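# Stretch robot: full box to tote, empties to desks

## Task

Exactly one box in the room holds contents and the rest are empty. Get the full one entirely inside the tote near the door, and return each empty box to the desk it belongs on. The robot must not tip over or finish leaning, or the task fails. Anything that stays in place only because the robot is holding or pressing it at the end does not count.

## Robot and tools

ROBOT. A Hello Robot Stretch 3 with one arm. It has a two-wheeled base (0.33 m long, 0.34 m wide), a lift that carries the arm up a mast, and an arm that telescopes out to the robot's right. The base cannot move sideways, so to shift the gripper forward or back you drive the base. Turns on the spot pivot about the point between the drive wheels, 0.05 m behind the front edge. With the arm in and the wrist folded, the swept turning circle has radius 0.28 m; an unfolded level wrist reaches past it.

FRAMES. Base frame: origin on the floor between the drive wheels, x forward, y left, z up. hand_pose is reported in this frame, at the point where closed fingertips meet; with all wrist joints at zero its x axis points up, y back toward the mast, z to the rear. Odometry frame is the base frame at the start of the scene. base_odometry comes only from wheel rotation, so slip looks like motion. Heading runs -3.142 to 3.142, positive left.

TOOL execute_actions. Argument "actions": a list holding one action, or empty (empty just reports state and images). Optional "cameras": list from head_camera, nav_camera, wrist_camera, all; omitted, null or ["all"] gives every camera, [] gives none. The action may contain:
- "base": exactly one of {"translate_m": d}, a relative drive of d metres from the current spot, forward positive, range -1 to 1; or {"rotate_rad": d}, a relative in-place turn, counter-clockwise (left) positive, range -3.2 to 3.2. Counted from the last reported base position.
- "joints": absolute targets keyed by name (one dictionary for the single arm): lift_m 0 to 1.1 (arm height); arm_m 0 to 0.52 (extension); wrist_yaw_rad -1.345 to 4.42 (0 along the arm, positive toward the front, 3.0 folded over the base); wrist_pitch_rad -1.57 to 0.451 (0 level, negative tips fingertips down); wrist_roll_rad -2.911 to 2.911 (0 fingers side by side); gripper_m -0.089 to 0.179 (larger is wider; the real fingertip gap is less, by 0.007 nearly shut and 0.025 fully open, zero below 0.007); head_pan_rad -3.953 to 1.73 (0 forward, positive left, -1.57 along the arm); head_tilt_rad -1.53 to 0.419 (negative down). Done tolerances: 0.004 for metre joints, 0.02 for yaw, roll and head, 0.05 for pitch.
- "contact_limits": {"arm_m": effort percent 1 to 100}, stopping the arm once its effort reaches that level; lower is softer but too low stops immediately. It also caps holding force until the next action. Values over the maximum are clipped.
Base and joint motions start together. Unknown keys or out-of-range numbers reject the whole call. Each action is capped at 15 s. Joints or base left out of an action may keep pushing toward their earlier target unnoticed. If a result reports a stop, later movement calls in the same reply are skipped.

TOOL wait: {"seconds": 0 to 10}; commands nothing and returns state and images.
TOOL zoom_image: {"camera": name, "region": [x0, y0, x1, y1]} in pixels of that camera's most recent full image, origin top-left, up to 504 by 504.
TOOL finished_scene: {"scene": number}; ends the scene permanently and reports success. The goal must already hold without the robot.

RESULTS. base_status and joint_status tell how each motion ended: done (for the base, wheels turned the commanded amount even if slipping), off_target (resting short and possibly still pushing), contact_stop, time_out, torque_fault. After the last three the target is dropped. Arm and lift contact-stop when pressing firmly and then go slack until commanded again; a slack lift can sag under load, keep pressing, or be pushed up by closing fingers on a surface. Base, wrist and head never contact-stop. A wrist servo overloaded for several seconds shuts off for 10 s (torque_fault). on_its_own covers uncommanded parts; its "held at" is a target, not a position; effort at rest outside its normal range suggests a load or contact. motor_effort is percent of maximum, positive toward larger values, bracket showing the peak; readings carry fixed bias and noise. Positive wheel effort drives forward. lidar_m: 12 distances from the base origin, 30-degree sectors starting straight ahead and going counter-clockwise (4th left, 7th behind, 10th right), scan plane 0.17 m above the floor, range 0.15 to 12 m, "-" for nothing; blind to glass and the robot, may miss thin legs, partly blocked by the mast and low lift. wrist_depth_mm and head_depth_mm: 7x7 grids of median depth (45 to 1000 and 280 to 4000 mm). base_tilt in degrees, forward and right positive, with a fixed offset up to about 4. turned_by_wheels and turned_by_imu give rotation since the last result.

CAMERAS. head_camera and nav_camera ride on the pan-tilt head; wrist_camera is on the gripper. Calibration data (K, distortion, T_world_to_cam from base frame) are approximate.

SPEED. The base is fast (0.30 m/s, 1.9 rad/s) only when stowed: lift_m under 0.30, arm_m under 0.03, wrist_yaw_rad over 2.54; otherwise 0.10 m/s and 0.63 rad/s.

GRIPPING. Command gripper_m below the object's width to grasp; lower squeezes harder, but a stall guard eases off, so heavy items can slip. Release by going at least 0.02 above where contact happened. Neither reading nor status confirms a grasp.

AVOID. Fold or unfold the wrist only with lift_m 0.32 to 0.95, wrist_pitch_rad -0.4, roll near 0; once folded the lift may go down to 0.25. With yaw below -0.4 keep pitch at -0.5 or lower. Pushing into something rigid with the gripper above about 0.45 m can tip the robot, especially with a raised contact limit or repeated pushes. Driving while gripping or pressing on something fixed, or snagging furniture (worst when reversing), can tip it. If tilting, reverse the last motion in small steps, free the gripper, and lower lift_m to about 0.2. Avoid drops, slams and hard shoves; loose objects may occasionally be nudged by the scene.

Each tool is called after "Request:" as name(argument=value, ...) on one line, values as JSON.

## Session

Request:
execute_actions(actions=[])

Scene clock: 0.00 s.
base_odometry: x=+0.000 y=+0.000 heading=+0.000 (m, m, rad; odometry frame)
turned_by_wheels: +0.000 (rad since the last result)
turned_by_imu: +0.000 (rad since the last result)
base_tilt: forward=+0.9 right=+0.3 (deg)
lidar_m: 1.06 1.21 2.01 2.13 0.78 0.66 0.66 0.75 1.18 0.92 1.26 1.06
head_depth_mm: 981 981 977 974 970 965 966 / 1010 1001 999 1000 995 992 987 / 1035 1031 1031 1023 1021 1018 1016 / 1062 1045 1047 1049 1046 1044 1040 / 1093 1064 1060 1072 1074 1072 1069 / 1120 1095 1095 1104 1102 1102 1092 / 1156 1125 1117 1134 1141 1136 1128
base_status: not commanded
joint_positions: lift_m=+0.592 arm_m=+0.000 wrist_yaw_rad=+3.006 wrist_pitch_rad=-0.535 wrist_roll_rad=+0.009 gripper_m=+0.037 head_pan_rad=+0.019 head_tilt_rad=-0.015
joint_status: not commanded
motor_effort: left_wheel=-1 right_wheel=+1 lift_m=+22 arm_m=-1 wrist_yaw_rad=+0 wrist_pitch_rad=+5 wrist_roll_rad=+0 gripper_m=+0 head_pan_rad=+1 head_tilt_rad=+1 (%)
hand_pose: x=+0.0069 y=+0.0615 z=+0.5794 quat_wxyz=(+0.234, +0.696, +0.140, +0.665) (m; base frame)
wrist_depth_mm: 710 - - - - - - / 719 913 - - - - - / 737 987 - - - - - / 737 - - - - - - / 736 984 - - - 985 979 / 725 843 845 871 - 819 836 / 730 756 - 760 732 722 736
pictures: head_camera (sideways: a quarter turn clockwise sets it upright), nav_camera (sideways: a quarter turn counterclockwise sets it upright), wrist_camera
camera_calibration (this result's frames):
head_camera: T_world_to_cam=[[-0.0121498, -0.0455505, -0.998888, 1.31767], [-0.0375687, 0.998277, -0.0450657, 0.0657251], [0.99922, 0.0369794, -0.0138402, -0.0234044], [0, 0, 0, 1]] pos_world=[0.0418648, -0.00472604, 1.31884]
nav_camera: T_world_to_cam=[[0.0348763, 0.0535167, 0.997958, -1.26112], [0.0353556, -0.998006, 0.0522838, -0.0148431], [0.998766, 0.03346, -0.0366988, -0.0058187], [0, 0, 0, 1]] pos_world=[0.0503195, 0.0528724, 1.25911]
wrist_camera: T_world_to_cam=[[0.987619, -0.154994, -0.0241851, 0.0198888], [-0.116279, -0.619833, -0.776071, 0.5276], [0.105295, 0.769275, -0.630181, 0.48075], [0, 0, 0, 1]] pos_world=[-0.00891443, -0.0397229, 0.712896]
Images, in order (width x height): head_camera 896x504, nav_camera 672x504, wrist_camera 644x364.

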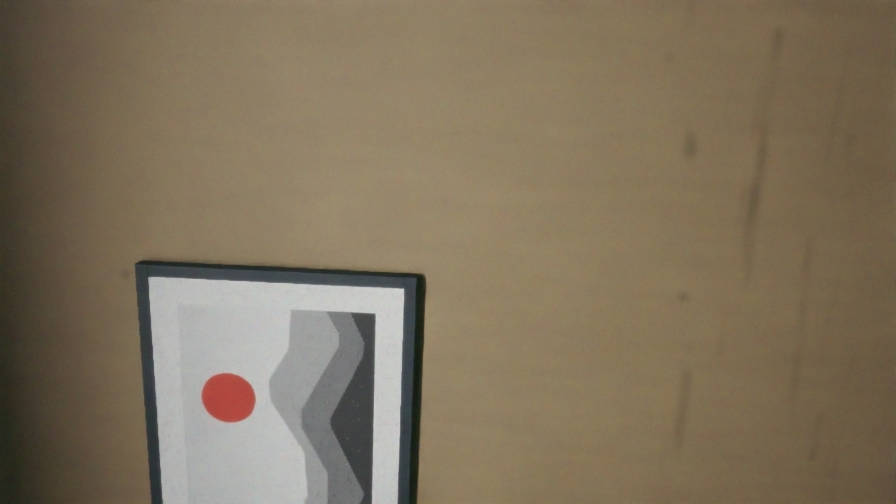

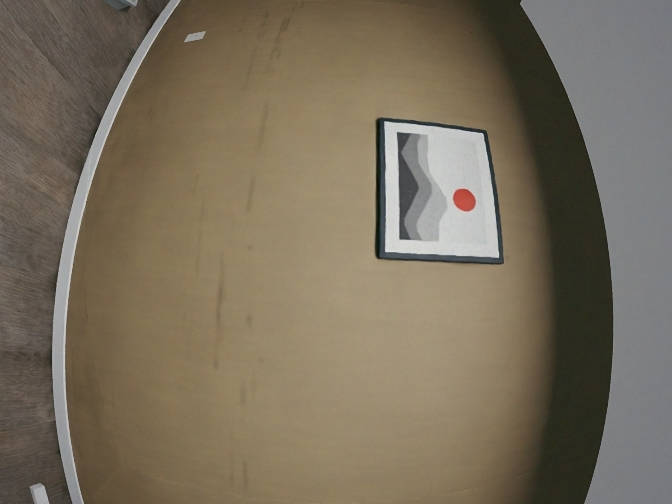

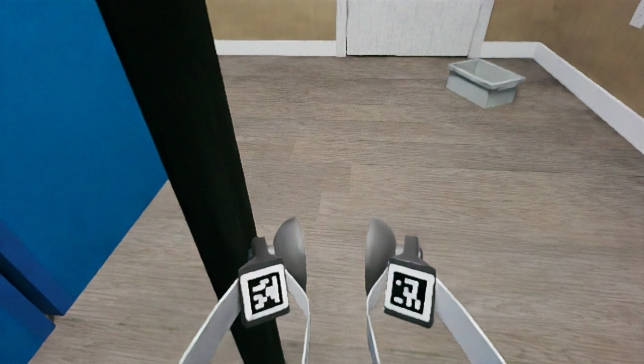

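Request:
execute_actions(actions=[{"base":{"rotate_rad":-0.24},"joints":{"head_pan_rad":-1.45,"head_tilt_rad":-0.5,"wrist_pitch_rad":-0.4}}], cameras=["head_camera","nav_camera"])

Scene clock: 1.53 s.
base_odometry: x=+0.000 y=+0.000 heading=-0.240 (m, m, rad; odometry frame)
turned_by_wheels: -0.240 (rad since the last result)
turned_by_imu: -0.237 (rad since the last result)
base_tilt: forward=+0.9 right=+0.3 (deg)
lidar_m: 1.06 1.10 1.48 2.13 0.96 0.69 0.66 0.68 0.94 1.32 0.92 1.11
head_depth_mm: 1307 1405 1517 1300 978 1539 1348 / 1326 1425 1540 1289 1013 1634 1341 / 1333 1437 1569 1276 1009 1628 1336 / 1351 1462 1592 1269 1046 1568 1337 / 1363 1478 1607 1257 1043 1614 1329 / 1392 1494 1606 1245 1150 1554 1320 / 1397 1519 1637 1181 1824 1548 1316
base_status: done
joint_positions: lift_m=+0.592 arm_m=+0.000 wrist_yaw_rad=+3.006 wrist_pitch_rad=-0.424 wrist_roll_rad=+0.009 gripper_m=+0.037 head_pan_rad=-1.443 head_tilt_rad=-0.494
joint_status: all done
motor_effort: left_wheel=+2(5) right_wheel=-2(5) lift_m=+22(22) arm_m=-1(0) wrist_yaw_rad=+0(0) wrist_pitch_rad=+8(9) wrist_roll_rad=+0(0) gripper_m=+0(1) head_pan_rad=-4(39) head_tilt_rad=-4(29) (%)
hand_pose: x=+0.0089 y=+0.0770 z=+0.6036 quat_wxyz=(+0.196, +0.702, +0.101, +0.677) (m; base frame)
wrist_depth_mm: 976 - - - - - - / 956 - - - - - - / 938 - - - - - - / 912 - - - - - - / 904 - - - - - - / 900 944 - 921 - 899 946 / 784 811 - 775 771 756 797
pictures: head_camera (sideways: a quarter turn clockwise sets it upright), nav_camera (sideways: a quarter turn counterclockwise sets it upright)
camera_calibration (this result's frames):
head_camera: T_world_to_cam=[[-0.105172, 0.462055, -0.880593, 1.16363], [0.985827, 0.164828, -0.0312541, 0.0414769], [0.130705, -0.871399, -0.472842, 0.579308], [0, 0, 0, 1]] pos_world=[0.00577388, -0.0396883, 1.2999]
nav_camera: T_world_to_cam=[[0.11519, -0.4808, 0.869231, -1.09343], [-0.985343, -0.166143, 0.0386776, 0.0091258], [0.12582, -0.860946, -0.492891, 0.59325], [0, 0, 0, 1]] pos_world=[0.0603012, -0.0134501, 1.2425]
Images, in order (width x height): head_camera 896x504, nav_camera 672x504.

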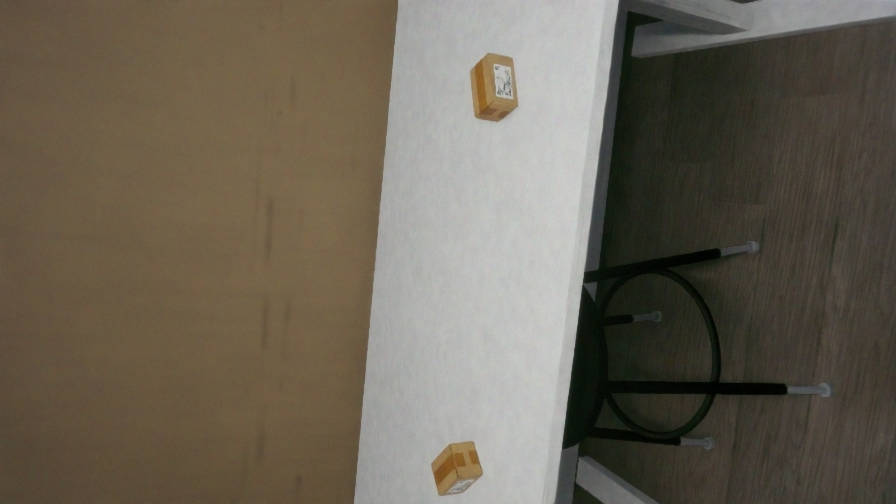

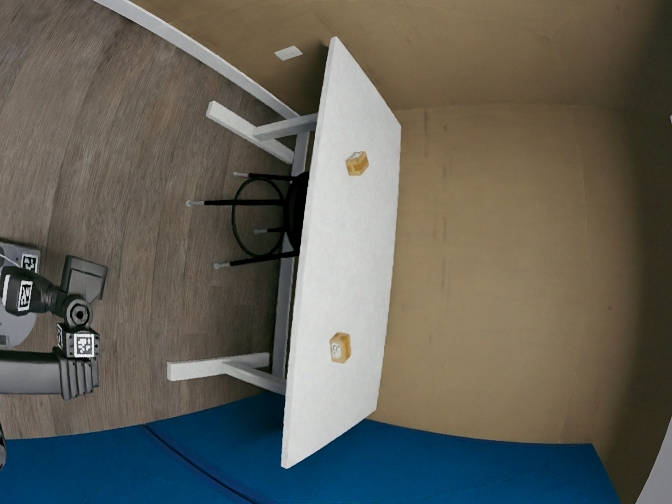

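Request:
execute_actions(actions=[{"base":{"rotate_rad":-0.785},"joints":{"wrist_yaw_rad":1.5,"lift_m":0.75}}], cameras=[])

Request:
execute_actions(actions=[{"base":{"translate_m":0.6},"joints":{"lift_m":0.89,"wrist_pitch_rad":-0.9,"gripper_m":0.13}}], cameras=[])

Request:
execute_actions(actions=[{"base":{"rotate_rad":0.785},"joints":{"head_tilt_rad":-0.8,"head_pan_rad":-1.4}}], cameras=["head_camera"])

Scene clock: 4.80 s.
base_odometry: x=+0.000 y=+0.000 heading=-1.025 (m, m, rad; odometry frame)
turned_by_wheels: -0.785 (rad since the last result)
turned_by_imu: -0.775 (rad since the last result)
base_tilt: forward=+0.9 right=+0.3 (deg)
lidar_m: 1.25 1.07 1.07 1.22 2.07 2.13 0.78 0.66 0.66 0.76 1.18 0.92
head_depth_mm: 659 697 737 780 831 887 954 / 727 770 814 869 935 1006 1086 / 808 860 918 991 1071 1166 1255 / 900 967 1045 1139 1245 1386 1332 / 1027 1113 1217 1290 1456 1558 1328 / 1189 1307 1454 1248 1668 1559 1315 / 1368 1482 1586 1241 1019 1552 1318
base_status: done
joint_positions: lift_m=+0.750 arm_m=+0.000 wrist_yaw_rad=+1.502 wrist_pitch_rad=-0.422 wrist_roll_rad=+0.009 gripper_m=+0.037 head_pan_rad=-1.443 head_tilt_rad=-0.494
joint_status: all done
motor_effort: left_wheel=+2(6) right_wheel=-1(5) lift_m=+25(25) arm_m=+0(1) wrist_yaw_rad=-1(2) wrist_pitch_rad=+8(9) wrist_roll_rad=+0(0) gripper_m=+0(0) head_pan_rad=-3(3) head_tilt_rad=-4(4) (%)
hand_pose: x=+0.2019 y=-0.1603 z=+0.7615 quat_wxyz=(+0.605, +0.582, -0.407, +0.361) (m; base frame)
wrist_depth_mm: 872 - - - - - - / 913 - - - 769 607 574 / 920 - - - 935 - - / 945 - - - - - - / - - - - - - - / - - - - - - - / - - - 965 982 981 936
pictures: none
No camera images: the call's "cameras" was empty. Leave "cameras" out to get every camera's image.

Scene clock: 11.97 s.
base_odometry: x=+0.312 y=-0.513 heading=-1.025 (m, m, rad; odometry frame)
turned_by_wheels: +0.000 (rad since the last result)
turned_by_imu: +0.002 (rad since the last result)
base_tilt: forward=+0.9 right=+0.3 (deg)
lidar_m: 0.76 0.65 0.65 0.75 1.27 2.57 1.26 1.08 1.08 1.06 0.44 0.67
head_depth_mm: 1093 1151 1214 1253 934 1444 1413 / 1197 1270 1342 1293 931 1487 1376 / 1297 1393 1497 1276 893 750 1375 / 1233 1345 1477 1271 923 724 1270 / 1147 1238 1346 1253 913 721 641 / 1079 1158 1250 1244 909 718 592 / 1012 1085 1170 1200 905 711 588
base_status: done
joint_positions: lift_m=+0.890 arm_m=+0.000 wrist_yaw_rad=+1.502 wrist_pitch_rad=-0.907 wrist_roll_rad=+0.009 gripper_m=+0.130 head_pan_rad=-1.443 head_tilt_rad=-0.494
joint_status: all done
motor_effort: left_wheel=+1(7) right_wheel=-2(2) lift_m=+25(24) arm_m=+0(0) wrist_yaw_rad=-1(1) wrist_pitch_rad=+3(8) wrist_roll_rad=+0(0) gripper_m=+0(81) head_pan_rad=-4(2) head_tilt_rad=-4(4) (%)
hand_pose: x=+0.1172 y=-0.1545 z=+0.8119 quat_wxyz=(+0.675, +0.661, -0.256, +0.204) (m; base frame)
wrist_depth_mm: 594 710 446 413 409 403 400 / 647 774 - 388 363 357 356 / 689 872 - - 336 328 322 / 750 960 - - - 301 296 / 812 - - - - - 277 / 899 997 975 978 936 - 937 / 925 896 941 919 934 888 876
pictures: none
No camera images: the call's "cameras" was empty. Leave "cameras" out to get every camera's image.

Scene clock: 14.30 s.
base_odometry: x=+0.312 y=-0.513 heading=-0.240 (m, m, rad; odometry frame)
turned_by_wheels: +0.785 (rad since the last result)
turned_by_imu: +0.775 (rad since the last result)
base_tilt: forward=+0.9 right=+0.4 (deg)
lidar_m: 0.65 0.67 0.91 2.41 1.55 1.12 1.08 1.07 0.69 0.44 0.81 0.68
head_depth_mm: 963 1085 1029 821 708 - 1117 / 979 1101 1024 817 715 - - / 995 1128 1020 816 696 - - / 1012 1148 1012 763 678 1311 - / 1033 1178 1009 811 677 1370 - / 1050 1169 1005 805 690 1324 1126 / 1070 1215 1002 803 703 1309 1148
base_status: done
joint_positions: lift_m=+0.890 arm_m=+0.000 wrist_yaw_rad=+1.502 wrist_pitch_rad=-0.907 wrist_roll_rad=+0.009 gripper_m=+0.130 head_pan_rad=-1.407 head_tilt_rad=-0.790
joint_status: all done
motor_effort: left_wheel=-3(7) right_wheel=+3(4) lift_m=+25(25) arm_m=-1(1) wrist_yaw_rad=-1(1) wrist_pitch_rad=+3(2) wrist_roll_rad=+0(0) gripper_m=+0(0) head_pan_rad=+3(9) head_tilt_rad=-6(27) (%)
hand_pose: x=+0.1172 y=-0.1545 z=+0.8119 quat_wxyz=(+0.675, +0.661, -0.256, +0.204) (m; base frame)
wrist_depth_mm: 616 624 639 652 668 417 398 / 726 739 739 788 797 382 359 / 878 872 905 933 985 970 321 / - - - - - - 295 / - - - - - - 279 / - 990 994 964 957 - 267 / 932 912 908 934 863 892 435
pictures: head_camera (sideways: a quarter turn clockwise sets it upright)
camera_calibration (this result's frames):
head_camera: T_world_to_cam=[[-0.160223, 0.691354, -0.704527, 0.934439], [0.978074, 0.207398, -0.0189133, 0.0254482], [0.133042, -0.69211, -0.709425, 0.88707], [0, 0, 0, 1]] pos_world=[0.00681152, -0.037356, 1.28813]
Images, in order (width x height): head_camera 896x504.

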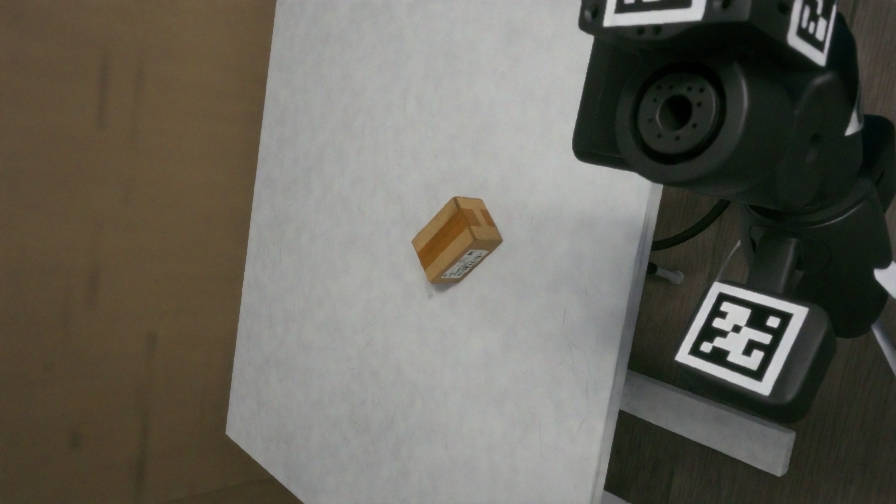

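Request:
execute_actions(actions=[{"base":{"translate_m":0.016},"joints":{"arm_m":0.338,"wrist_yaw_rad":0.81,"head_pan_rad":-2.3,"head_tilt_rad":-0.65}}], cameras=["wrist_camera"])

Scene clock: 23.90 s.
base_odometry: x=+0.327 y=-0.516 heading=-0.240 (m, m, rad; odometry frame)
turned_by_wheels: +0.000 (rad since the last result)
turned_by_imu: +0.000 (rad since the last result)
base_tilt: forward=+0.9 right=+0.3 (deg)
lidar_m: 0.63 0.65 0.88 2.35 1.57 1.14 1.09 1.08 0.70 0.44 0.79 0.66
head_depth_mm: 1070 1148 1232 1012 1497 1437 1279 / 1164 1258 1311 969 1585 1431 - / 1269 1387 1308 949 815 - - / 1306 1457 1301 929 784 - - / 1210 1344 1299 956 808 - 1174 / 1126 1235 1282 984 - 627 1186 / 1050 1144 1213 - 710 625 1130
base_status: done
joint_positions: lift_m=+0.890 arm_m=+0.338 wrist_yaw_rad=+0.810 wrist_pitch_rad=-0.907 wrist_roll_rad=+0.009 gripper_m=+0.130 head_pan_rad=-2.293 head_tilt_rad=-0.656
joint_status: all done
motor_effort: left_wheel=-3(5) right_wheel=+3(5) lift_m=+25(25) arm_m=+3(0) wrist_yaw_rad=+0(2) wrist_pitch_rad=+3(3) wrist_roll_rad=+0(0) gripper_m=+0(0) head_pan_rad=-4(38) head_tilt_rad=+1(16) (%)
hand_pose: x=+0.0791 y=-0.5785 z=+0.8119 quat_wxyz=(+0.704, +0.535, -0.465, -0.037) (m; base frame)
wrist_depth_mm: 483 424 417 414 414 405 401 / 380 369 374 367 363 359 357 / 344 336 333 332 326 325 318 / 308 306 301 299 295 295 292 / 282 278 278 271 272 276 270 / 259 260 254 208 247 - 251 / 240 236 236 193 228 231 233
pictures: wrist_camera
camera_calibration (this result's frames):
wrist_camera: T_world_to_cam=[[-0.709365, -0.704679, -0.0151025, -0.336169], [-0.607241, 0.621877, -0.494497, 0.848268], [0.357854, -0.341608, -0.869048, 0.643278], [0, 0, 0, 1]] pos_world=[0.0464374, -0.544661, 0.973428]
Images, in order (width x height): wrist_camera 644x364.

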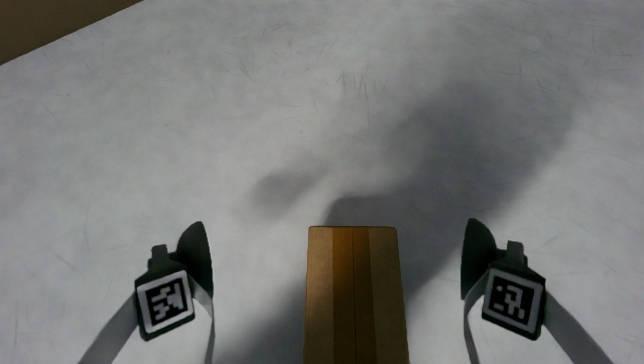

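Request:
execute_actions(actions=[{"base":{"translate_m":-0.012},"joints":{"arm_m":0.343,"lift_m":0.815}}], cameras=["wrist_camera","head_camera"])

Request:
execute_actions(actions=[{"joints":{"gripper_m":0.009}}], cameras=[])

Request:
execute_actions(actions=[{"joints":{"lift_m":0.835}}], cameras=["wrist_camera"])

Scene clock: 25.80 s.
base_odometry: x=+0.316 y=-0.514 heading=-0.240 (m, m, rad; odometry frame)
turned_by_wheels: +0.000 (rad since the last result)
turned_by_imu: +0.000 (rad since the last result)
base_tilt: forward=+0.9 right=+0.4 (deg)
lidar_m: 0.64 0.67 0.90 2.39 1.55 1.13 1.08 1.07 0.69 0.44 0.80 0.67
head_depth_mm: 1052 1132 1224 1015 1478 1434 1223 / 1150 1246 1301 972 1587 1394 1222 / 1260 1382 1307 955 816 1426 1268 / 1316 1452 1301 928 763 1428 - / 1210 1338 1290 954 760 - - / 1128 1230 1286 951 799 - 1180 / 1051 1146 1219 964 - 610 1134
base_status: done
joint_positions: lift_m=+0.815 arm_m=+0.343 wrist_yaw_rad=+0.810 wrist_pitch_rad=-0.907 wrist_roll_rad=+0.009 gripper_m=+0.130 head_pan_rad=-2.293 head_tilt_rad=-0.655
joint_status: all done
motor_effort: left_wheel=-3(7) right_wheel=+3(5) lift_m=+19(24) arm_m=+2(3) wrist_yaw_rad=-1(0) wrist_pitch_rad=+3(3) wrist_roll_rad=+0(0) gripper_m=+0(0) head_pan_rad=-4(3) head_tilt_rad=+2(2) (%)
hand_pose: x=+0.0791 y=-0.5835 z=+0.7372 quat_wxyz=(+0.704, +0.535, -0.465, -0.037) (m; base frame)
wrist_depth_mm: 301 299 296 295 290 286 283 / 269 265 262 258 259 255 252 / 240 237 237 236 232 229 230 / 218 217 214 154 207 210 209 / 199 199 195 142 186 196 191 / 184 185 179 131 173 - 177 / 170 168 167 122 125 162 164
pictures: head_camera (sideways: a quarter turn clockwise sets it upright), wrist_camera
camera_calibration (this result's frames):
head_camera: T_world_to_cam=[[0.367358, 0.485569, -0.793266, 1.04688], [0.77733, -0.628604, -0.0247986, 0.0343386], [-0.510692, -0.607519, -0.60837, 0.75955], [0, 0, 0, 1]] pos_world=[-0.0233767, -0.0253056, 1.29339]
wrist_camera: T_world_to_cam=[[-0.709366, -0.704678, -0.0150984, -0.340826], [-0.607291, 0.621924, -0.494376, 0.814364], [0.357766, -0.341525, -0.869117, 0.576784], [0, 0, 0, 1]] pos_world=[0.0464319, -0.549659, 0.898749]
Images, in order (width x height): head_camera 896x504, wrist_camera 644x364.

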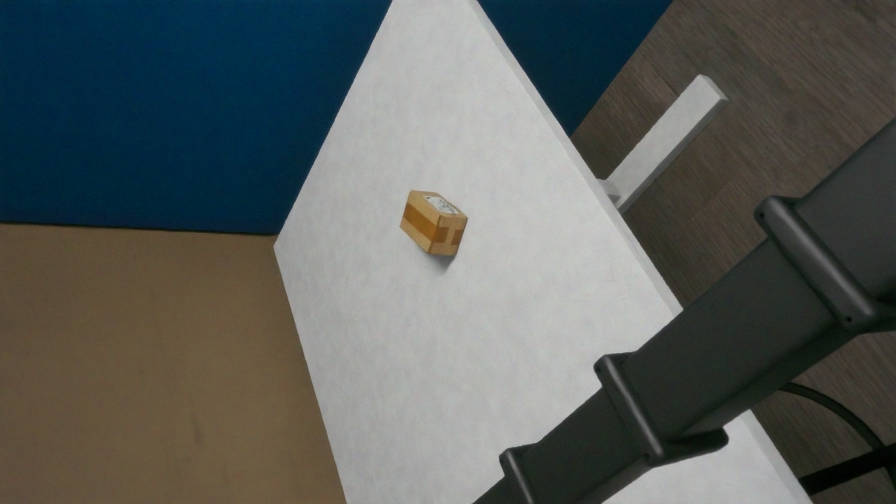

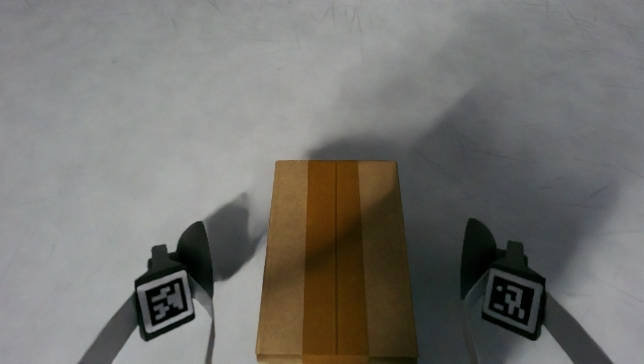

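Scene clock: 27.50 s.
base_odometry: x=+0.316 y=-0.514 heading=-0.240 (m, m, rad; odometry frame)
turned_by_wheels: +0.000 (rad since the last result)
turned_by_imu: +0.000 (rad since the last result)
base_tilt: forward=+0.8 right=+0.4 (deg)
lidar_m: 0.65 0.67 0.90 2.39 1.55 1.12 1.08 1.07 0.70 0.44 0.80 0.67
head_depth_mm: 1052 1134 1222 1014 1469 1435 1228 / 1144 1241 1306 974 1585 1407 1223 / 1255 1379 1310 953 814 1426 1270 / 1305 1457 1301 928 763 1422 - / 1210 1336 1290 957 761 - - / 1125 1231 1291 953 799 - 1181 / 1050 1144 1210 965 - 611 1134
base_status: not commanded
joint_positions: lift_m=+0.815 arm_m=+0.343 wrist_yaw_rad=+0.810 wrist_pitch_rad=-0.902 wrist_roll_rad=+0.009 gripper_m=+0.010 head_pan_rad=-2.293 head_tilt_rad=-0.655
joint_status: all done
motor_effort: left_wheel=-3(3) right_wheel=+4(3) lift_m=+19(19) arm_m=+3(2) wrist_yaw_rad=+0(0) wrist_pitch_rad=+1(3) wrist_roll_rad=+0(0) gripper_m=-19(92) head_pan_rad=-3(3) head_tilt_rad=+2(2) (%)
hand_pose: x=+0.0798 y=-0.5842 z=+0.7379 quat_wxyz=(+0.705, +0.534, -0.466, -0.035) (m; base frame)
wrist_depth_mm: 307 303 299 296 288 289 286 / 273 269 265 262 259 259 255 / 244 241 239 236 234 232 230 / 219 217 215 157 209 211 209 / 201 201 200 144 147 194 193 / 185 183 179 132 132 179 178 / 171 172 168 122 126 166 166
pictures: none
No camera images: the call's "cameras" was empty. Leave "cameras" out to get every camera's image.

Scene clock: 28.43 s.
base_odometry: x=+0.316 y=-0.514 heading=-0.240 (m, m, rad; odometry frame)
turned_by_wheels: +0.000 (rad since the last result)
turned_by_imu: +0.000 (rad since the last result)
base_tilt: forward=+0.9 right=+0.3 (deg)
lidar_m: 0.65 0.67 0.90 2.39 1.56 1.13 1.08 1.07 0.69 0.44 0.80 0.67
head_depth_mm: 1054 1136 1225 1014 1469 1436 1221 / 1147 1238 1306 974 1593 1405 1246 / 1257 1387 1311 954 815 1432 - / 1308 1460 1300 926 762 1455 - / 1206 1339 1296 956 760 - - / 1126 1234 1278 950 804 - 1184 / 1055 1145 1216 982 - 611 1134
base_status: not commanded
joint_positions: lift_m=+0.835 arm_m=+0.343 wrist_yaw_rad=+0.810 wrist_pitch_rad=-0.907 wrist_roll_rad=+0.009 gripper_m=+0.010 head_pan_rad=-2.293 head_tilt_rad=-0.655
joint_status: all done
motor_effort: left_wheel=-3(3) right_wheel=+3(4) lift_m=+25(23) arm_m=+3(1) wrist_yaw_rad=+0(0) wrist_pitch_rad=+3(2) wrist_roll_rad=+0(0) gripper_m=-19(19) head_pan_rad=-4(3) head_tilt_rad=+2(2) (%)
hand_pose: x=+0.0791 y=-0.5835 z=+0.7569 quat_wxyz=(+0.704, +0.535, -0.465, -0.037) (m; base frame)
wrist_depth_mm: 333 333 327 323 318 315 310 / 296 292 291 287 283 282 280 / 268 262 259 258 259 255 255 / 241 238 238 152 229 232 232 / 221 219 219 142 144 213 211 / 204 203 199 133 132 198 196 / 190 188 185 125 127 182 182
pictures: wrist_camera
camera_calibration (this result's frames):
wrist_camera: T_world_to_cam=[[-0.709366, -0.704679, -0.0150994, -0.340529], [-0.60728, 0.621913, -0.494405, 0.82411], [0.357787, -0.341544, -0.869101, 0.593852], [0, 0, 0, 1]] pos_world=[0.0464333, -0.549661, 0.918419]
Images, in order (width x height): wrist_camera 644x364.

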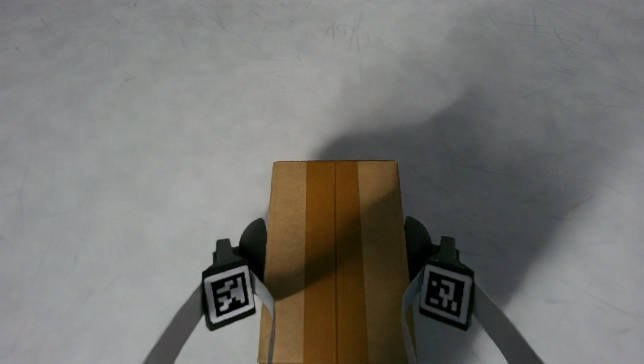

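Request:
execute_actions(actions=[{"joints":{"lift_m":0.818}}], cameras=[])

Request:
execute_actions(actions=[{"joints":{"gripper_m":0.1}}], cameras=[])

Request:
execute_actions(actions=[{"joints":{"lift_m":0.885,"gripper_m":0.13}}], cameras=[])

Request:
execute_actions(actions=[{"base":{"translate_m":-0.426},"joints":{"arm_m":0.388,"wrist_yaw_rad":-1.165,"lift_m":0.89}}], cameras=["wrist_camera"])

Scene clock: 29.97 s.
base_odometry: x=+0.316 y=-0.514 heading=-0.240 (m, m, rad; odometry frame)
turned_by_wheels: +0.000 (rad since the last result)
turned_by_imu: +0.000 (rad since the last result)
base_tilt: forward=+0.9 right=+0.4 (deg)
lidar_m: 0.65 0.67 0.90 2.39 1.56 1.13 1.08 1.07 0.69 0.44 0.80 0.67
head_depth_mm: 1052 1132 1225 1017 1477 1443 1233 / 1144 1244 1297 973 1590 1405 1222 / 1255 1367 1309 953 816 1440 1270 / 1308 1457 1304 927 762 1426 - / 1216 1338 1295 960 759 - - / 1128 1237 1291 955 803 - 1183 / 1049 1142 1217 964 - 611 1137
base_status: not commanded
joint_positions: lift_m=+0.818 arm_m=+0.343 wrist_yaw_rad=+0.810 wrist_pitch_rad=-0.905 wrist_roll_rad=+0.009 gripper_m=+0.010 head_pan_rad=-2.293 head_tilt_rad=-0.655
joint_status: all done
motor_effort: left_wheel=-3(3) right_wheel=+3(3) lift_m=+17(23) arm_m=+2(3) wrist_yaw_rad=+0(0) wrist_pitch_rad=+2(3) wrist_roll_rad=+0(0) gripper_m=-19(19) head_pan_rad=-4(3) head_tilt_rad=+2(2) (%)
hand_pose: x=+0.0794 y=-0.5838 z=+0.7406 quat_wxyz=(+0.705, +0.535, -0.465, -0.036) (m; base frame)
wrist_depth_mm: 312 306 300 298 296 293 289 / 273 270 268 267 265 258 259 / 246 243 243 238 237 235 234 / 223 222 218 153 211 214 213 / 204 204 202 142 145 197 194 / 188 188 182 133 132 182 181 / 173 174 170 125 127 167 168
pictures: none
No camera images: the call's "cameras" was empty. Leave "cameras" out to get every camera's image.

Scene clock: 31.37 s.
base_odometry: x=+0.316 y=-0.514 heading=-0.240 (m, m, rad; odometry frame)
turned_by_wheels: +0.000 (rad since the last result)
turned_by_imu: +0.000 (rad since the last result)
base_tilt: forward=+0.8 right=+0.4 (deg)
lidar_m: 0.65 0.67 0.90 2.39 1.55 1.12 1.08 1.07 0.69 0.44 0.80 0.67
head_depth_mm: 1055 1137 1218 1017 1469 1439 1226 / 1150 1238 1307 973 1584 1409 1224 / 1260 1382 1312 951 815 1427 1271 / 1309 1454 1301 929 763 1430 - / 1209 1338 1293 958 759 - - / 1124 1238 1283 950 803 - 1184 / 1053 1145 1216 964 - 610 1136
base_status: not commanded
joint_positions: lift_m=+0.818 arm_m=+0.343 wrist_yaw_rad=+0.810 wrist_pitch_rad=-0.906 wrist_roll_rad=+0.009 gripper_m=+0.100 head_pan_rad=-2.293 head_tilt_rad=-0.655
joint_status: all done
motor_effort: left_wheel=-3(3) right_wheel=+3(3) lift_m=+18(18) arm_m=+3(2) wrist_yaw_rad=+0(0) wrist_pitch_rad=+2(2) wrist_roll_rad=+0(0) gripper_m=+1(79) head_pan_rad=-3(2) head_tilt_rad=+1(2) (%)
hand_pose: x=+0.0793 y=-0.5837 z=+0.7404 quat_wxyz=(+0.705, +0.535, -0.465, -0.036) (m; base frame)
wrist_depth_mm: 306 307 301 298 294 290 286 / 269 271 270 265 261 259 259 / 243 243 240 239 238 234 231 / 222 220 219 160 212 214 211 / 203 203 200 146 171 197 193 / 187 188 179 134 138 183 180 / 174 173 169 125 126 166 167
pictures: none
No camera images: the call's "cameras" was empty. Leave "cameras" out to get every camera's image.

Scene clock: 32.80 s.
base_odometry: x=+0.316 y=-0.514 heading=-0.240 (m, m, rad; odometry frame)
turned_by_wheels: +0.000 (rad since the last result)
turned_by_imu: +0.000 (rad since the last result)
base_tilt: forward=+0.8 right=+0.3 (deg)
lidar_m: 0.64 0.67 0.90 2.39 1.55 1.13 1.08 1.07 0.69 0.44 0.80 0.67
head_depth_mm: 1053 1133 1227 1014 1474 1443 1281 / 1151 1250 1306 976 1587 1416 - / 1263 1377 1306 953 815 1463 - / 1307 1455 1305 926 774 - - / 1209 1335 1288 956 807 - 1161 / 1124 1235 1290 989 - 626 1183 / 1052 1143 1214 1043 - 626 1136
base_status: not commanded
joint_positions: lift_m=+0.885 arm_m=+0.343 wrist_yaw_rad=+0.810 wrist_pitch_rad=-0.907 wrist_roll_rad=+0.009 gripper_m=+0.130 head_pan_rad=-2.293 head_tilt_rad=-0.655
joint_status: all done
motor_effort: left_wheel=-3(3) right_wheel=+3(3) lift_m=+25(25) arm_m=+2(2) wrist_yaw_rad=+0(0) wrist_pitch_rad=+3(3) wrist_roll_rad=+0(0) gripper_m=+0(81) head_pan_rad=-3(3) head_tilt_rad=+2(2) (%)
hand_pose: x=+0.0791 y=-0.5835 z=+0.8069 quat_wxyz=(+0.705, +0.535, -0.465, -0.037) (m; base frame)
wrist_depth_mm: 478 416 414 407 402 397 389 / 364 364 365 361 360 351 353 / 335 329 326 328 319 321 318 / 304 298 300 293 293 289 286 / 275 277 275 218 267 270 265 / 256 253 252 200 246 - 246 / 237 230 233 186 228 226 227
pictures: none
No camera images: the call's "cameras" was empty. Leave "cameras" out to get every camera's image.

Scene clock: 38.23 s.
base_odometry: x=-0.098 y=-0.412 heading=-0.240 (m, m, rad; odometry frame)
turned_by_wheels: +0.000 (rad since the last result)
turned_by_imu: +0.000 (rad since the last result)
base_tilt: forward=+0.9 right=+0.4 (deg)
lidar_m: 1.07 1.10 1.50 2.56 0.95 0.69 0.66 0.68 0.79 0.64 0.55 1.07
head_depth_mm: 631 679 735 803 889 989 1049 / 686 742 813 899 978 1110 - / 754 822 909 998 814 - - / 834 923 1027 960 786 - - / 935 1045 1186 953 810 - 1173 / 1063 1189 1291 988 - 628 1206 / 1058 1154 1217 1021 - 626 1183
base_status: done
joint_positions: lift_m=+0.890 arm_m=+0.388 wrist_yaw_rad=-1.163 wrist_pitch_rad=-0.907 wrist_roll_rad=+0.009 gripper_m=+0.130 head_pan_rad=-2.293 head_tilt_rad=-0.655
joint_status: all done
motor_effort: left_wheel=-3(7) right_wheel=+3(4) lift_m=+25(24) arm_m=+2(3) wrist_yaw_rad=-2(2) wrist_pitch_rad=+3(2) wrist_roll_rad=+0(0) gripper_m=+0(0) head_pan_rad=-3(4) head_tilt_rad=+2(2) (%)
hand_pose: x=-0.1490 y=-0.5875 z=+0.8119 quat_wxyz=(+0.358, -0.093, -0.703, -0.608) (m; base frame)
wrist_depth_mm: 422 421 418 411 407 402 455 / 377 379 373 367 363 361 356 / 337 336 334 331 327 326 324 / 308 306 305 300 298 299 295 / 281 282 276 222 276 273 270 / 260 260 257 205 254 - 248 / 240 236 237 190 231 230 232
pictures: wrist_camera
camera_calibration (this result's frames):
wrist_camera: T_world_to_cam=[[-0.370838, 0.928575, -0.015104, 0.505648], [0.809909, 0.315404, -0.494538, 0.746495], [-0.454452, -0.195627, -0.869025, 0.686542], [0, 0, 0, 1]] pos_world=[-0.105079, -0.570674, 0.973429]
Images, in order (width x height): wrist_camera 644x364.

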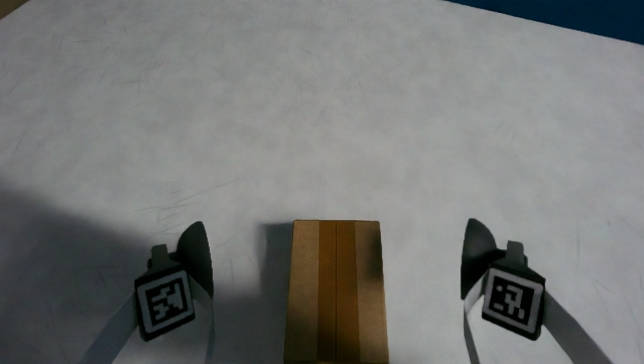

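Spot on.

Request:
execute_actions(actions=[{"joints":{"lift_m":0.818}}], cameras=[])

Request:
execute_actions(actions=[{"joints":{"gripper_m":0.009}}], cameras=[])

Request:
execute_actions(actions=[{"joints":{"lift_m":0.835}}], cameras=[])

Scene clock: 40.00 s.
base_odometry: x=-0.098 y=-0.412 heading=-0.240 (m, m, rad; odometry frame)
turned_by_wheels: +0.000 (rad since the last result)
turned_by_imu: +0.000 (rad since the last result)
base_tilt: forward=+0.9 right=+0.4 (deg)
lidar_m: 1.07 1.11 1.50 2.56 0.95 0.68 0.66 0.68 0.79 0.64 0.55 1.07
head_depth_mm: 630 678 737 802 888 989 1102 / 687 744 812 893 980 1120 1202 / 753 825 910 996 817 1309 1269 / 835 926 1026 961 762 1406 - / 935 1049 1175 958 761 - - / 1062 1189 1289 951 802 - 1209 / 1060 1152 1219 979 - 612 1175
base_status: not commanded
joint_positions: lift_m=+0.818 arm_m=+0.388 wrist_yaw_rad=-1.163 wrist_pitch_rad=-0.907 wrist_roll_rad=+0.009 gripper_m=+0.130 head_pan_rad=-2.293 head_tilt_rad=-0.655
joint_status: all done
motor_effort: left_wheel=-3(2) right_wheel=+3(3) lift_m=+19(24) arm_m=+3(2) wrist_yaw_rad=-1(1) wrist_pitch_rad=+2(3) wrist_roll_rad=+0(0) gripper_m=+0(1) head_pan_rad=-3(3) head_tilt_rad=+2(2) (%)
hand_pose: x=-0.1490 y=-0.5875 z=+0.7402 quat_wxyz=(+0.358, -0.093, -0.703, -0.608) (m; base frame)
wrist_depth_mm: 306 303 302 297 296 292 289 / 270 271 267 264 261 260 259 / 242 242 241 237 236 235 233 / 222 220 219 159 212 213 211 / 203 203 202 145 191 200 195 / 187 186 182 134 177 - 180 / 173 171 170 125 128 165 168
pictures: none
No camera images: the call's "cameras" was empty. Leave "cameras" out to get every camera's image.

Scene clock: 41.70 s.
base_odometry: x=-0.098 y=-0.412 heading=-0.240 (m, m, rad; odometry frame)
turned_by_wheels: +0.000 (rad since the last result)
turned_by_imu: +0.000 (rad since the last result)
base_tilt: forward=+0.8 right=+0.3 (deg)
lidar_m: 1.07 1.11 1.50 2.56 0.95 0.68 0.66 0.68 0.80 0.64 0.55 1.07
head_depth_mm: 630 678 737 802 888 989 1104 / 686 744 812 898 982 1121 1202 / 756 825 909 993 817 1308 1277 / 833 920 1029 963 762 1402 - / 937 1050 1188 956 760 - - / 1065 1189 1285 951 803 - 1207 / 1057 1156 1223 979 - 610 1180
base_status: not commanded
joint_positions: lift_m=+0.818 arm_m=+0.388 wrist_yaw_rad=-1.165 wrist_pitch_rad=-0.909 wrist_roll_rad=+0.009 gripper_m=+0.010 head_pan_rad=-2.293 head_tilt_rad=-0.655
joint_status: all done
motor_effort: left_wheel=-3(3) right_wheel=+3(3) lift_m=+19(19) arm_m=+2(2) wrist_yaw_rad=+0(1) wrist_pitch_rad=+3(3) wrist_roll_rad=+1(0) gripper_m=-19(92) head_pan_rad=-3(4) head_tilt_rad=+2(2) (%)
hand_pose: x=-0.1487 y=-0.5871 z=+0.7400 quat_wxyz=(+0.357, -0.093, -0.703, -0.609) (m; base frame)
wrist_depth_mm: 304 303 297 297 292 291 289 / 272 268 266 262 262 259 259 / 243 241 241 238 237 236 233 / 221 220 217 158 211 212 211 / 201 202 203 145 148 195 194 / 187 185 181 133 133 180 179 / 173 171 169 125 127 168 167
pictures: none
No camera images: the call's "cameras" was empty. Leave "cameras" out to get every camera's image.

Scene clock: 42.57 s.
base_odometry: x=-0.098 y=-0.412 heading=-0.240 (m, m, rad; odometry frame)
turned_by_wheels: +0.000 (rad since the last result)
turned_by_imu: +0.000 (rad since the last result)
base_tilt: forward=+0.8 right=+0.4 (deg)
lidar_m: 1.07 1.10 1.50 2.56 0.95 0.68 0.66 0.68 0.80 0.64 0.55 1.07
head_depth_mm: 630 679 736 802 884 989 1098 / 686 746 815 897 980 1123 1215 / 751 825 906 996 815 1302 - / 834 926 1034 961 764 1430 - / 936 1046 1182 959 760 - - / 1062 1189 1292 953 804 - 1207 / 1057 1149 1218 983 - 612 1182
base_status: not commanded
joint_positions: lift_m=+0.835 arm_m=+0.388 wrist_yaw_rad=-1.165 wrist_pitch_rad=-0.923 wrist_roll_rad=+0.009 gripper_m=+0.010 head_pan_rad=-2.293 head_tilt_rad=-0.655
joint_status: all done
motor_effort: left_wheel=-3(4) right_wheel=+3(3) lift_m=+27(28) arm_m=+2(2) wrist_yaw_rad=+0(1) wrist_pitch_rad=+9(10) wrist_roll_rad=+0(0) gripper_m=-18(18) head_pan_rad=-2(2) head_tilt_rad=+1(2) (%)
hand_pose: x=-0.1458 y=-0.5858 z=+0.7545 quat_wxyz=(+0.352, -0.088, -0.703, -0.611) (m; base frame)
wrist_depth_mm: 322 320 316 314 308 310 305 / 287 286 283 280 276 277 273 / 261 256 255 256 250 248 249 / 235 235 231 156 227 229 227 / 216 214 218 144 146 211 208 / 200 199 195 134 134 195 195 / 187 185 182 125 128 180 181
pictures: none
No camera images: the call's "cameras" was empty. Leave "cameras" out to get every camera's image.

Request:
execute_actions(actions=[{"joints":{"lift_m":0.87,"arm_m":0,"wrist_yaw_rad":1.5,"head_pan_rad":-0.25,"head_tilt_rad":-0.7}}], cameras=["wrist_camera"])

Request:
execute_actions(actions=[{"base":{"rotate_rad":1.5},"joints":{"lift_m":0.55,"wrist_pitch_rad":-0.5,"wrist_yaw_rad":2.6}}], cameras=[])

Request:
execute_actions(actions=[{"base":{"translate_m":0.2},"joints":{"lift_m":0.29}}], cameras=[])

Request:
execute_actions(actions=[{"base":{"translate_m":1.0},"joints":{"head_pan_rad":-0.45,"head_tilt_rad":-0.9}}], cameras=["wrist_camera","head_camera"])

Scene clock: 47.27 s.
base_odometry: x=-0.098 y=-0.412 heading=-0.240 (m, m, rad; odometry frame)
turned_by_wheels: +0.000 (rad since the last result)
turned_by_imu: +0.000 (rad since the last result)
base_tilt: forward=+0.9 right=+0.5 (deg)
lidar_m: 1.07 1.10 1.50 2.55 0.95 0.68 0.66 0.68 0.80 0.64 0.55 1.07
head_depth_mm: 998 1132 1230 931 767 1373 1163 / 974 1097 1202 959 1615 1402 1202 / 947 1065 1186 1408 1588 1390 1195 / 927 1035 1172 1358 1559 1394 1196 / 908 1012 1138 1310 1516 1388 1190 / 885 983 1106 1271 1478 1385 1191 / 864 961 1076 1224 1431 1383 1186
base_status: not commanded
joint_positions: lift_m=+0.870 arm_m=+0.000 wrist_yaw_rad=+1.499 wrist_pitch_rad=-0.924 wrist_roll_rad=+0.009 gripper_m=+0.010 head_pan_rad=-0.257 head_tilt_rad=-0.691
joint_status: all done
motor_effort: left_wheel=-3(3) right_wheel=+3(3) lift_m=+27(32) arm_m=-3(4) wrist_yaw_rad=+0(3) wrist_pitch_rad=+9(9) wrist_roll_rad=+0(1) gripper_m=-18(18) head_pan_rad=+3(40) head_tilt_rad=-5(12) (%)
hand_pose: x=+0.1134 y=-0.1552 z=+0.7894 quat_wxyz=(+0.677, +0.663, -0.251, +0.198) (m; base frame)
wrist_depth_mm: - - - - - 376 361 / - - - - - - 323 / - - - - - - 290 / - - - 155 - - 272 / - - - 144 146 - 257 / 973 971 919 133 133 944 660 / 897 895 879 126 128 877 868
pictures: wrist_camera
camera_calibration (this result's frames):
wrist_camera: T_world_to_cam=[[-0.0994453, -0.994936, -0.0146069, -0.128487], [-0.872471, 0.0942443, -0.479492, 0.531127], [0.478441, -0.0349391, -0.877424, 0.796598], [0, 0, 0, 1]] pos_world=[0.0694903, -0.15006, 0.951749]
Images, in order (width x height): wrist_camera 644x364.

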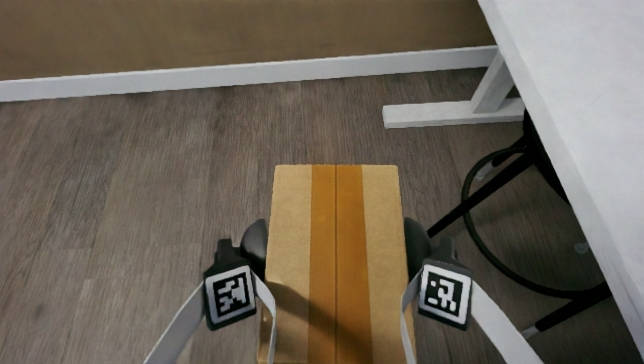

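Scene clock: 51.00 s.
base_odometry: x=-0.098 y=-0.412 heading=+1.260 (m, m, rad; odometry frame)
turned_by_wheels: +1.500 (rad since the last result)
turned_by_imu: +1.481 (rad since the last result)
base_tilt: forward=+0.9 right=+0.3 (deg)
lidar_m: 2.56 1.02 0.70 0.66 0.67 0.80 0.64 0.55 1.07 1.07 1.09 1.41
head_depth_mm: 1582 1652 1742 1858 1677 1411 1205 / 1863 1960 2104 2033 1668 1405 1204 / 2277 2432 2498 2068 1672 1400 1198 / 2313 2619 2723 2074 1663 1383 1196 / 2246 2496 2703 2052 1656 1385 1193 / 2173 2421 2582 2040 1655 1383 1187 / 2102 2327 2529 2029 1644 1378 1183
base_status: done
joint_positions: lift_m=+0.550 arm_m=+0.000 wrist_yaw_rad=+2.598 wrist_pitch_rad=-0.548 wrist_roll_rad=+0.009 gripper_m=+0.010 head_pan_rad=-0.257 head_tilt_rad=-0.691
joint_status: all done
motor_effort: left_wheel=-3(7) right_wheel=+2(8) lift_m=+21(26) arm_m=-3(4) wrist_yaw_rad=+1(3) wrist_pitch_rad=+18(17) wrist_roll_rad=+0(0) gripper_m=-18(18) head_pan_rad=+3(3) head_tilt_rad=-5(5) (%)
hand_pose: x=+0.0854 y=+0.0311 z=+0.5348 quat_wxyz=(+0.367, +0.709, +0.000, +0.601) (m; base frame)
wrist_depth_mm: 537 605 692 824 - - - / 576 654 752 927 - - - / 613 715 819 - - - - / 676 750 927 156 - - - / 725 836 927 144 146 850 858 / - 787 789 134 133 766 772 / - - 673 125 128 675 683
pictures: none
No camera images: the call's "cameras" was empty. Leave "cameras" out to get every camera's image.

Scene clock: 54.20 s.
base_odometry: x=-0.037 y=-0.222 heading=+1.260 (m, m, rad; odometry frame)
turned_by_wheels: +0.000 (rad since the last result)
turned_by_imu: +0.000 (rad since the last result)
base_tilt: forward=+0.9 right=+0.3 (deg)
lidar_m: 2.36 1.04 0.71 0.67 0.69 0.89 0.83 0.71 1.12 1.05 1.07 1.39
head_depth_mm: 1555 1622 1711 1823 1674 1407 1209 / 1838 1934 2081 2017 1670 1397 1199 / 2167 2362 2520 2081 1677 1393 1201 / 2129 2411 2593 2053 1664 1383 1200 / 2074 2299 2531 2050 1650 1389 1193 / 2016 2225 2464 2040 1648 1381 1195 / 1950 2168 2368 2025 1639 1374 1189
base_status: done
joint_positions: lift_m=+0.290 arm_m=+0.000 wrist_yaw_rad=+2.599 wrist_pitch_rad=-0.548 wrist_roll_rad=+0.009 gripper_m=+0.010 head_pan_rad=-0.257 head_tilt_rad=-0.692
joint_status: all done
motor_effort: left_wheel=-4(4) right_wheel=+2(6) lift_m=+21(20) arm_m=-3(3) wrist_yaw_rad=+1(2) wrist_pitch_rad=+17(17) wrist_roll_rad=+0(0) gripper_m=-18(18) head_pan_rad=+4(3) head_tilt_rad=-5(5) (%)
hand_pose: x=+0.0853 y=+0.0311 z=+0.2748 quat_wxyz=(+0.367, +0.709, +0.000, +0.601) (m; base frame)
wrist_depth_mm: 568 609 733 858 - - - / 590 650 800 944 - - - / 626 706 797 835 806 814 788 / 649 696 690 156 629 640 637 / 594 564 563 144 146 547 533 / - 494 - 134 134 473 462 / - - - 126 128 414 412
pictures: none
No camera images: the call's "cameras" was empty. Leave "cameras" out to get every camera's image.

Scene clock: 59.27 s.
base_odometry: x=+0.269 y=+0.730 heading=+1.259 (m, m, rad; odometry frame)
turned_by_wheels: +0.000 (rad since the last result)
turned_by_imu: +0.003 (rad since the last result)
base_tilt: forward=+0.8 right=+0.4 (deg)
lidar_m: 1.37 1.42 0.79 0.75 0.77 0.99 1.65 1.51 1.04 0.98 1.00 1.30
head_depth_mm: 1184 1288 1418 1581 1441 1265 1130 / 1346 1481 1647 1676 1442 1263 1124 / 1482 1679 1894 1672 1438 1265 1123 / 1415 1636 1902 1598 1441 1258 1127 / 1324 1520 1803 1665 1431 1257 1121 / 1266 1435 1673 1659 1432 1259 1121 / 1204 1362 1581 1650 1423 1248 1118
base_status: done
joint_positions: lift_m=+0.290 arm_m=+0.000 wrist_yaw_rad=+2.599 wrist_pitch_rad=-0.548 wrist_roll_rad=+0.009 gripper_m=+0.010 head_pan_rad=-0.443 head_tilt_rad=-0.890
joint_status: all done
motor_effort: left_wheel=-3(7) right_wheel=+3(7) lift_m=+20(21) arm_m=-3(3) wrist_yaw_rad=+0(1) wrist_pitch_rad=+18(18) wrist_roll_rad=+0(0) gripper_m=-18(18) head_pan_rad=-4(21) head_tilt_rad=-6(23) (%)
hand_pose: x=+0.0852 y=+0.0312 z=+0.2748 quat_wxyz=(+0.367, +0.709, +0.000, +0.602) (m; base frame)
wrist_depth_mm: 613 690 786 - - - - / 656 730 874 - - - - / 708 757 837 821 803 818 792 / 685 667 669 156 618 645 640 / 596 555 569 144 147 549 531 / - 503 - 134 133 478 471 / - - - 125 128 418 411
pictures: head_camera (sideways: a quarter turn clockwise sets it upright), wrist_camera
camera_calibration (this result's frames):
head_camera: T_world_to_cam=[[-0.719231, 0.291295, -0.630756, 0.841721], [0.386133, 0.922332, -0.0143443, 0.0231085], [0.577588, -0.253872, -0.775848, 0.970738], [0, 0, 0, 1]] pos_world=[0.0357825, -0.0200595, 1.2844]
wrist_camera: T_world_to_cam=[[0.845304, -0.53375, -0.0239098, -0.0457202], [-0.357214, -0.531312, -0.768184, 0.297089], [0.397314, 0.65789, -0.639783, 0.285046], [0, 0, 0, 1]] pos_world=[0.031519, -0.0540852, 0.409493]
Images, in order (width x height): head_camera 896x504, wrist_camera 644x364.

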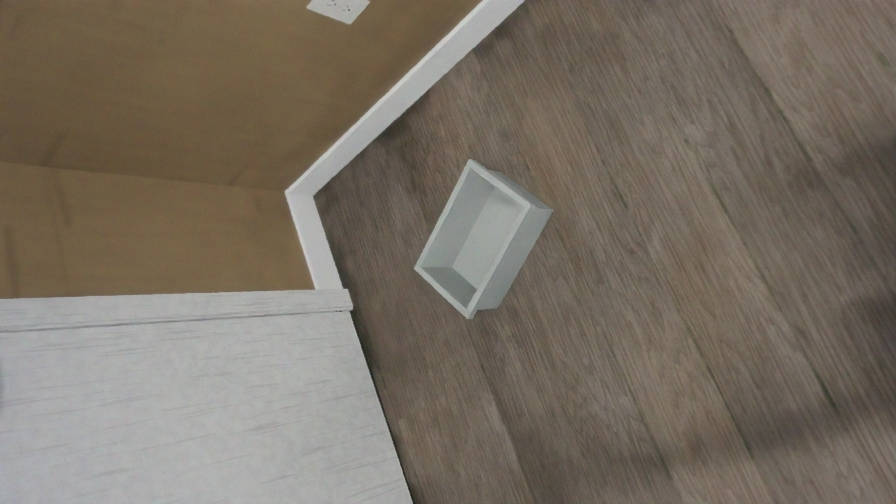

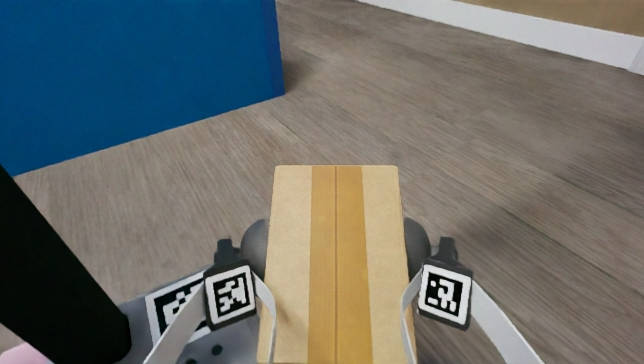

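Request:
execute_actions(actions=[{"base":{"translate_m":0.77},"joints":{"head_pan_rad":-1.3,"head_tilt_rad":-1.2}}], cameras=[])

Request:
execute_actions(actions=[{"joints":{"arm_m":0.358,"wrist_yaw_rad":2.16}}], cameras=[])

Request:
execute_actions(actions=[{"joints":{"wrist_pitch_rad":-0.885,"lift_m":0.27}}], cameras=["head_camera","wrist_camera"])

Scene clock: 64.50 s.
base_odometry: x=+0.505 y=+1.463 heading=+1.259 (m, m, rad; odometry frame)
turned_by_wheels: +0.000 (rad since the last result)
turned_by_imu: +0.002 (rad since the last result)
base_tilt: forward=+0.9 right=+0.3 (deg)
lidar_m: 0.61 0.62 0.83 1.92 0.96 1.07 2.40 1.41 0.97 0.92 0.94 0.64
head_depth_mm: 911 1100 1397 1382 1278 1182 1114 / 933 1133 1433 1376 1272 1183 - / 960 1176 1446 1355 1269 - - / 990 1214 1457 1335 1271 - - / 1013 1257 1481 1383 1269 1183 1084 / 1041 1302 1495 1378 1269 1175 1100 / 1074 1245 1376 1352 1263 1181 1095
base_status: done
joint_positions: lift_m=+0.290 arm_m=+0.000 wrist_yaw_rad=+2.599 wrist_pitch_rad=-0.548 wrist_roll_rad=+0.009 gripper_m=+0.010 head_pan_rad=-1.294 head_tilt_rad=-1.185
joint_status: all done
motor_effort: left_wheel=-3(5) right_wheel=+3(6) lift_m=+20(20) arm_m=-4(3) wrist_yaw_rad=+1(0) wrist_pitch_rad=+18(17) wrist_roll_rad=+0(0) gripper_m=-18(18) head_pan_rad=-3(40) head_tilt_rad=-8(30) (%)
hand_pose: x=+0.0852 y=+0.0312 z=+0.2748 quat_wxyz=(+0.367, +0.709, +0.001, +0.602) (m; base frame)
wrist_depth_mm: - - - - 763 553 458 / - - - - 804 585 483 / 855 848 839 819 785 628 505 / 672 680 668 157 630 621 543 / 592 572 577 144 146 541 526 / - 507 - 133 133 469 467 / - - - 125 128 409 410
pictures: none
No camera images: the call's "cameras" was empty. Leave "cameras" out to get every camera's image.

Scene clock: 68.33 s.
base_odometry: x=+0.505 y=+1.463 heading=+1.259 (m, m, rad; odometry frame)
turned_by_wheels: +0.000 (rad since the last result)
turned_by_imu: +0.000 (rad since the last result)
base_tilt: forward=+0.9 right=+0.3 (deg)
lidar_m: 0.61 0.62 0.83 1.92 0.95 1.07 2.40 1.42 0.98 0.92 0.94 0.65
head_depth_mm: 908 1102 1390 1381 1268 1177 1120 / 930 1136 1414 1367 1278 1198 - / 960 1175 1446 1339 1260 - - / 987 1220 1463 1354 1260 - - / 1015 1256 1481 1373 1274 1177 1102 / 1041 1303 1497 1365 1273 1182 1106 / 1074 1245 1379 1359 1274 1179 1103
base_status: not commanded
joint_positions: lift_m=+0.290 arm_m=+0.358 wrist_yaw_rad=+2.161 wrist_pitch_rad=-0.548 wrist_roll_rad=+0.009 gripper_m=+0.010 head_pan_rad=-1.294 head_tilt_rad=-1.185
joint_status: all done
motor_effort: left_wheel=-3(3) right_wheel=+2(2) lift_m=+21(20) arm_m=+2(3) wrist_yaw_rad=+0(5) wrist_pitch_rad=+18(17) wrist_roll_rad=+0(0) gripper_m=-19(18) head_pan_rad=-3(3) head_tilt_rad=-8(8) (%)
hand_pose: x=+0.1501 y=-0.3880 z=+0.2748 quat_wxyz=(+0.489, +0.693, -0.154, +0.507) (m; base frame)
wrist_depth_mm: - - 766 637 556 494 438 / - - 876 729 596 528 462 / 859 854 846 771 671 575 505 / 687 674 678 156 648 612 552 / 576 574 568 145 146 547 546 / 502 494 472 134 133 473 473 / - 425 406 125 128 406 408
pictures: none
No camera images: the call's "cameras" was empty. Leave "cameras" out to get every camera's image.

Scene clock: 69.30 s.
base_odometry: x=+0.505 y=+1.463 heading=+1.259 (m, m, rad; odometry frame)
turned_by_wheels: +0.000 (rad since the last result)
turned_by_imu: +0.000 (rad since the last result)
base_tilt: forward=+0.8 right=+0.4 (deg)
lidar_m: 0.61 0.62 0.83 1.92 0.96 1.07 2.40 1.42 0.98 0.92 0.94 0.64
head_depth_mm: 910 1102 1405 1379 1279 1179 1115 / 934 1134 1413 1362 1283 1196 - / 960 1181 1447 1339 1257 - - / 987 1215 1463 1341 1263 - - / 1016 1258 1482 1387 1268 1178 1103 / 1046 1305 1493 1373 1268 1182 1099 / 1073 1253 1385 1357 1274 1183 1101
base_status: not commanded
joint_positions: lift_m=+0.270 arm_m=+0.358 wrist_yaw_rad=+2.161 wrist_pitch_rad=-0.909 wrist_roll_rad=+0.009 gripper_m=+0.010 head_pan_rad=-1.294 head_tilt_rad=-1.185
joint_status: all done
motor_effort: left_wheel=-3(3) right_wheel=+2(3) lift_m=+21(22) arm_m=+3(3) wrist_yaw_rad=+0(1) wrist_pitch_rad=+9(17) wrist_roll_rad=+0(0) gripper_m=-18(18) head_pan_rad=-2(3) head_tilt_rad=-8(8) (%)
hand_pose: x=+0.0938 y=-0.4257 z=+0.1918 quat_wxyz=(+0.573, +0.708, -0.028, +0.411) (m; base frame)
wrist_depth_mm: 586 587 582 576 567 545 503 / 525 517 520 506 510 496 493 / 478 475 463 456 453 451 448 / - 433 407 156 308 413 408 / - 388 380 144 146 367 378 / 351 358 287 134 133 346 346 / 339 333 246 125 128 316 321
pictures: head_camera (sideways: a quarter turn clockwise sets it upright), wrist_camera
camera_calibration (this result's frames):
head_camera: T_world_to_cam=[[-0.296627, 0.877223, -0.377481, 0.509211], [0.947319, 0.32029, -0.0000902138, 0.00112523], [0.120824, -0.357622, -0.926017, 1.1687], [0, 0, 0, 1]] pos_world=[0.00877261, -0.0291008, 1.27445]
wrist_camera: T_world_to_cam=[[0.532831, -0.846088, -0.0150229, -0.404168], [-0.740373, -0.457512, -0.492474, 0.00809154], [0.409803, 0.273528, -0.870197, 0.408559], [0, 0, 0, 1]] pos_world=[0.0539153, -0.450012, 0.35344]
Images, in order (width x height): head_camera 896x504, wrist_camera 644x364.

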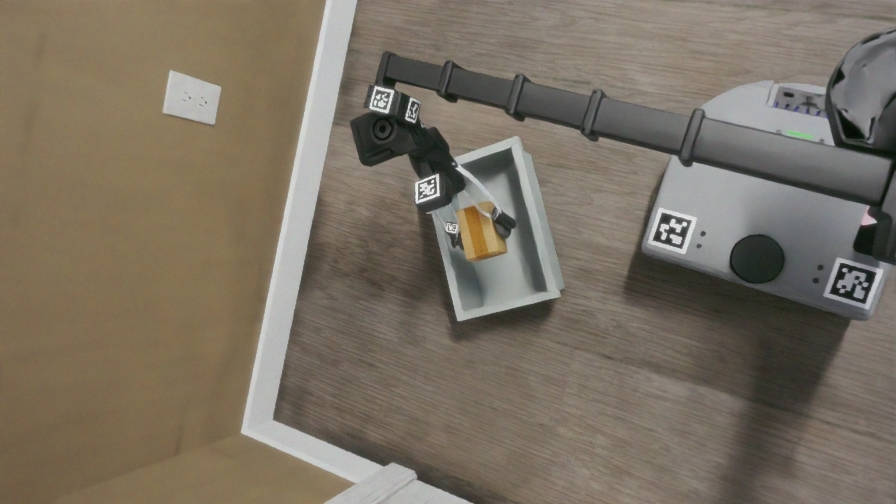

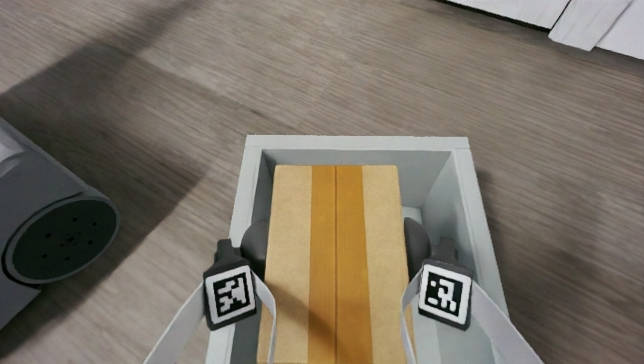

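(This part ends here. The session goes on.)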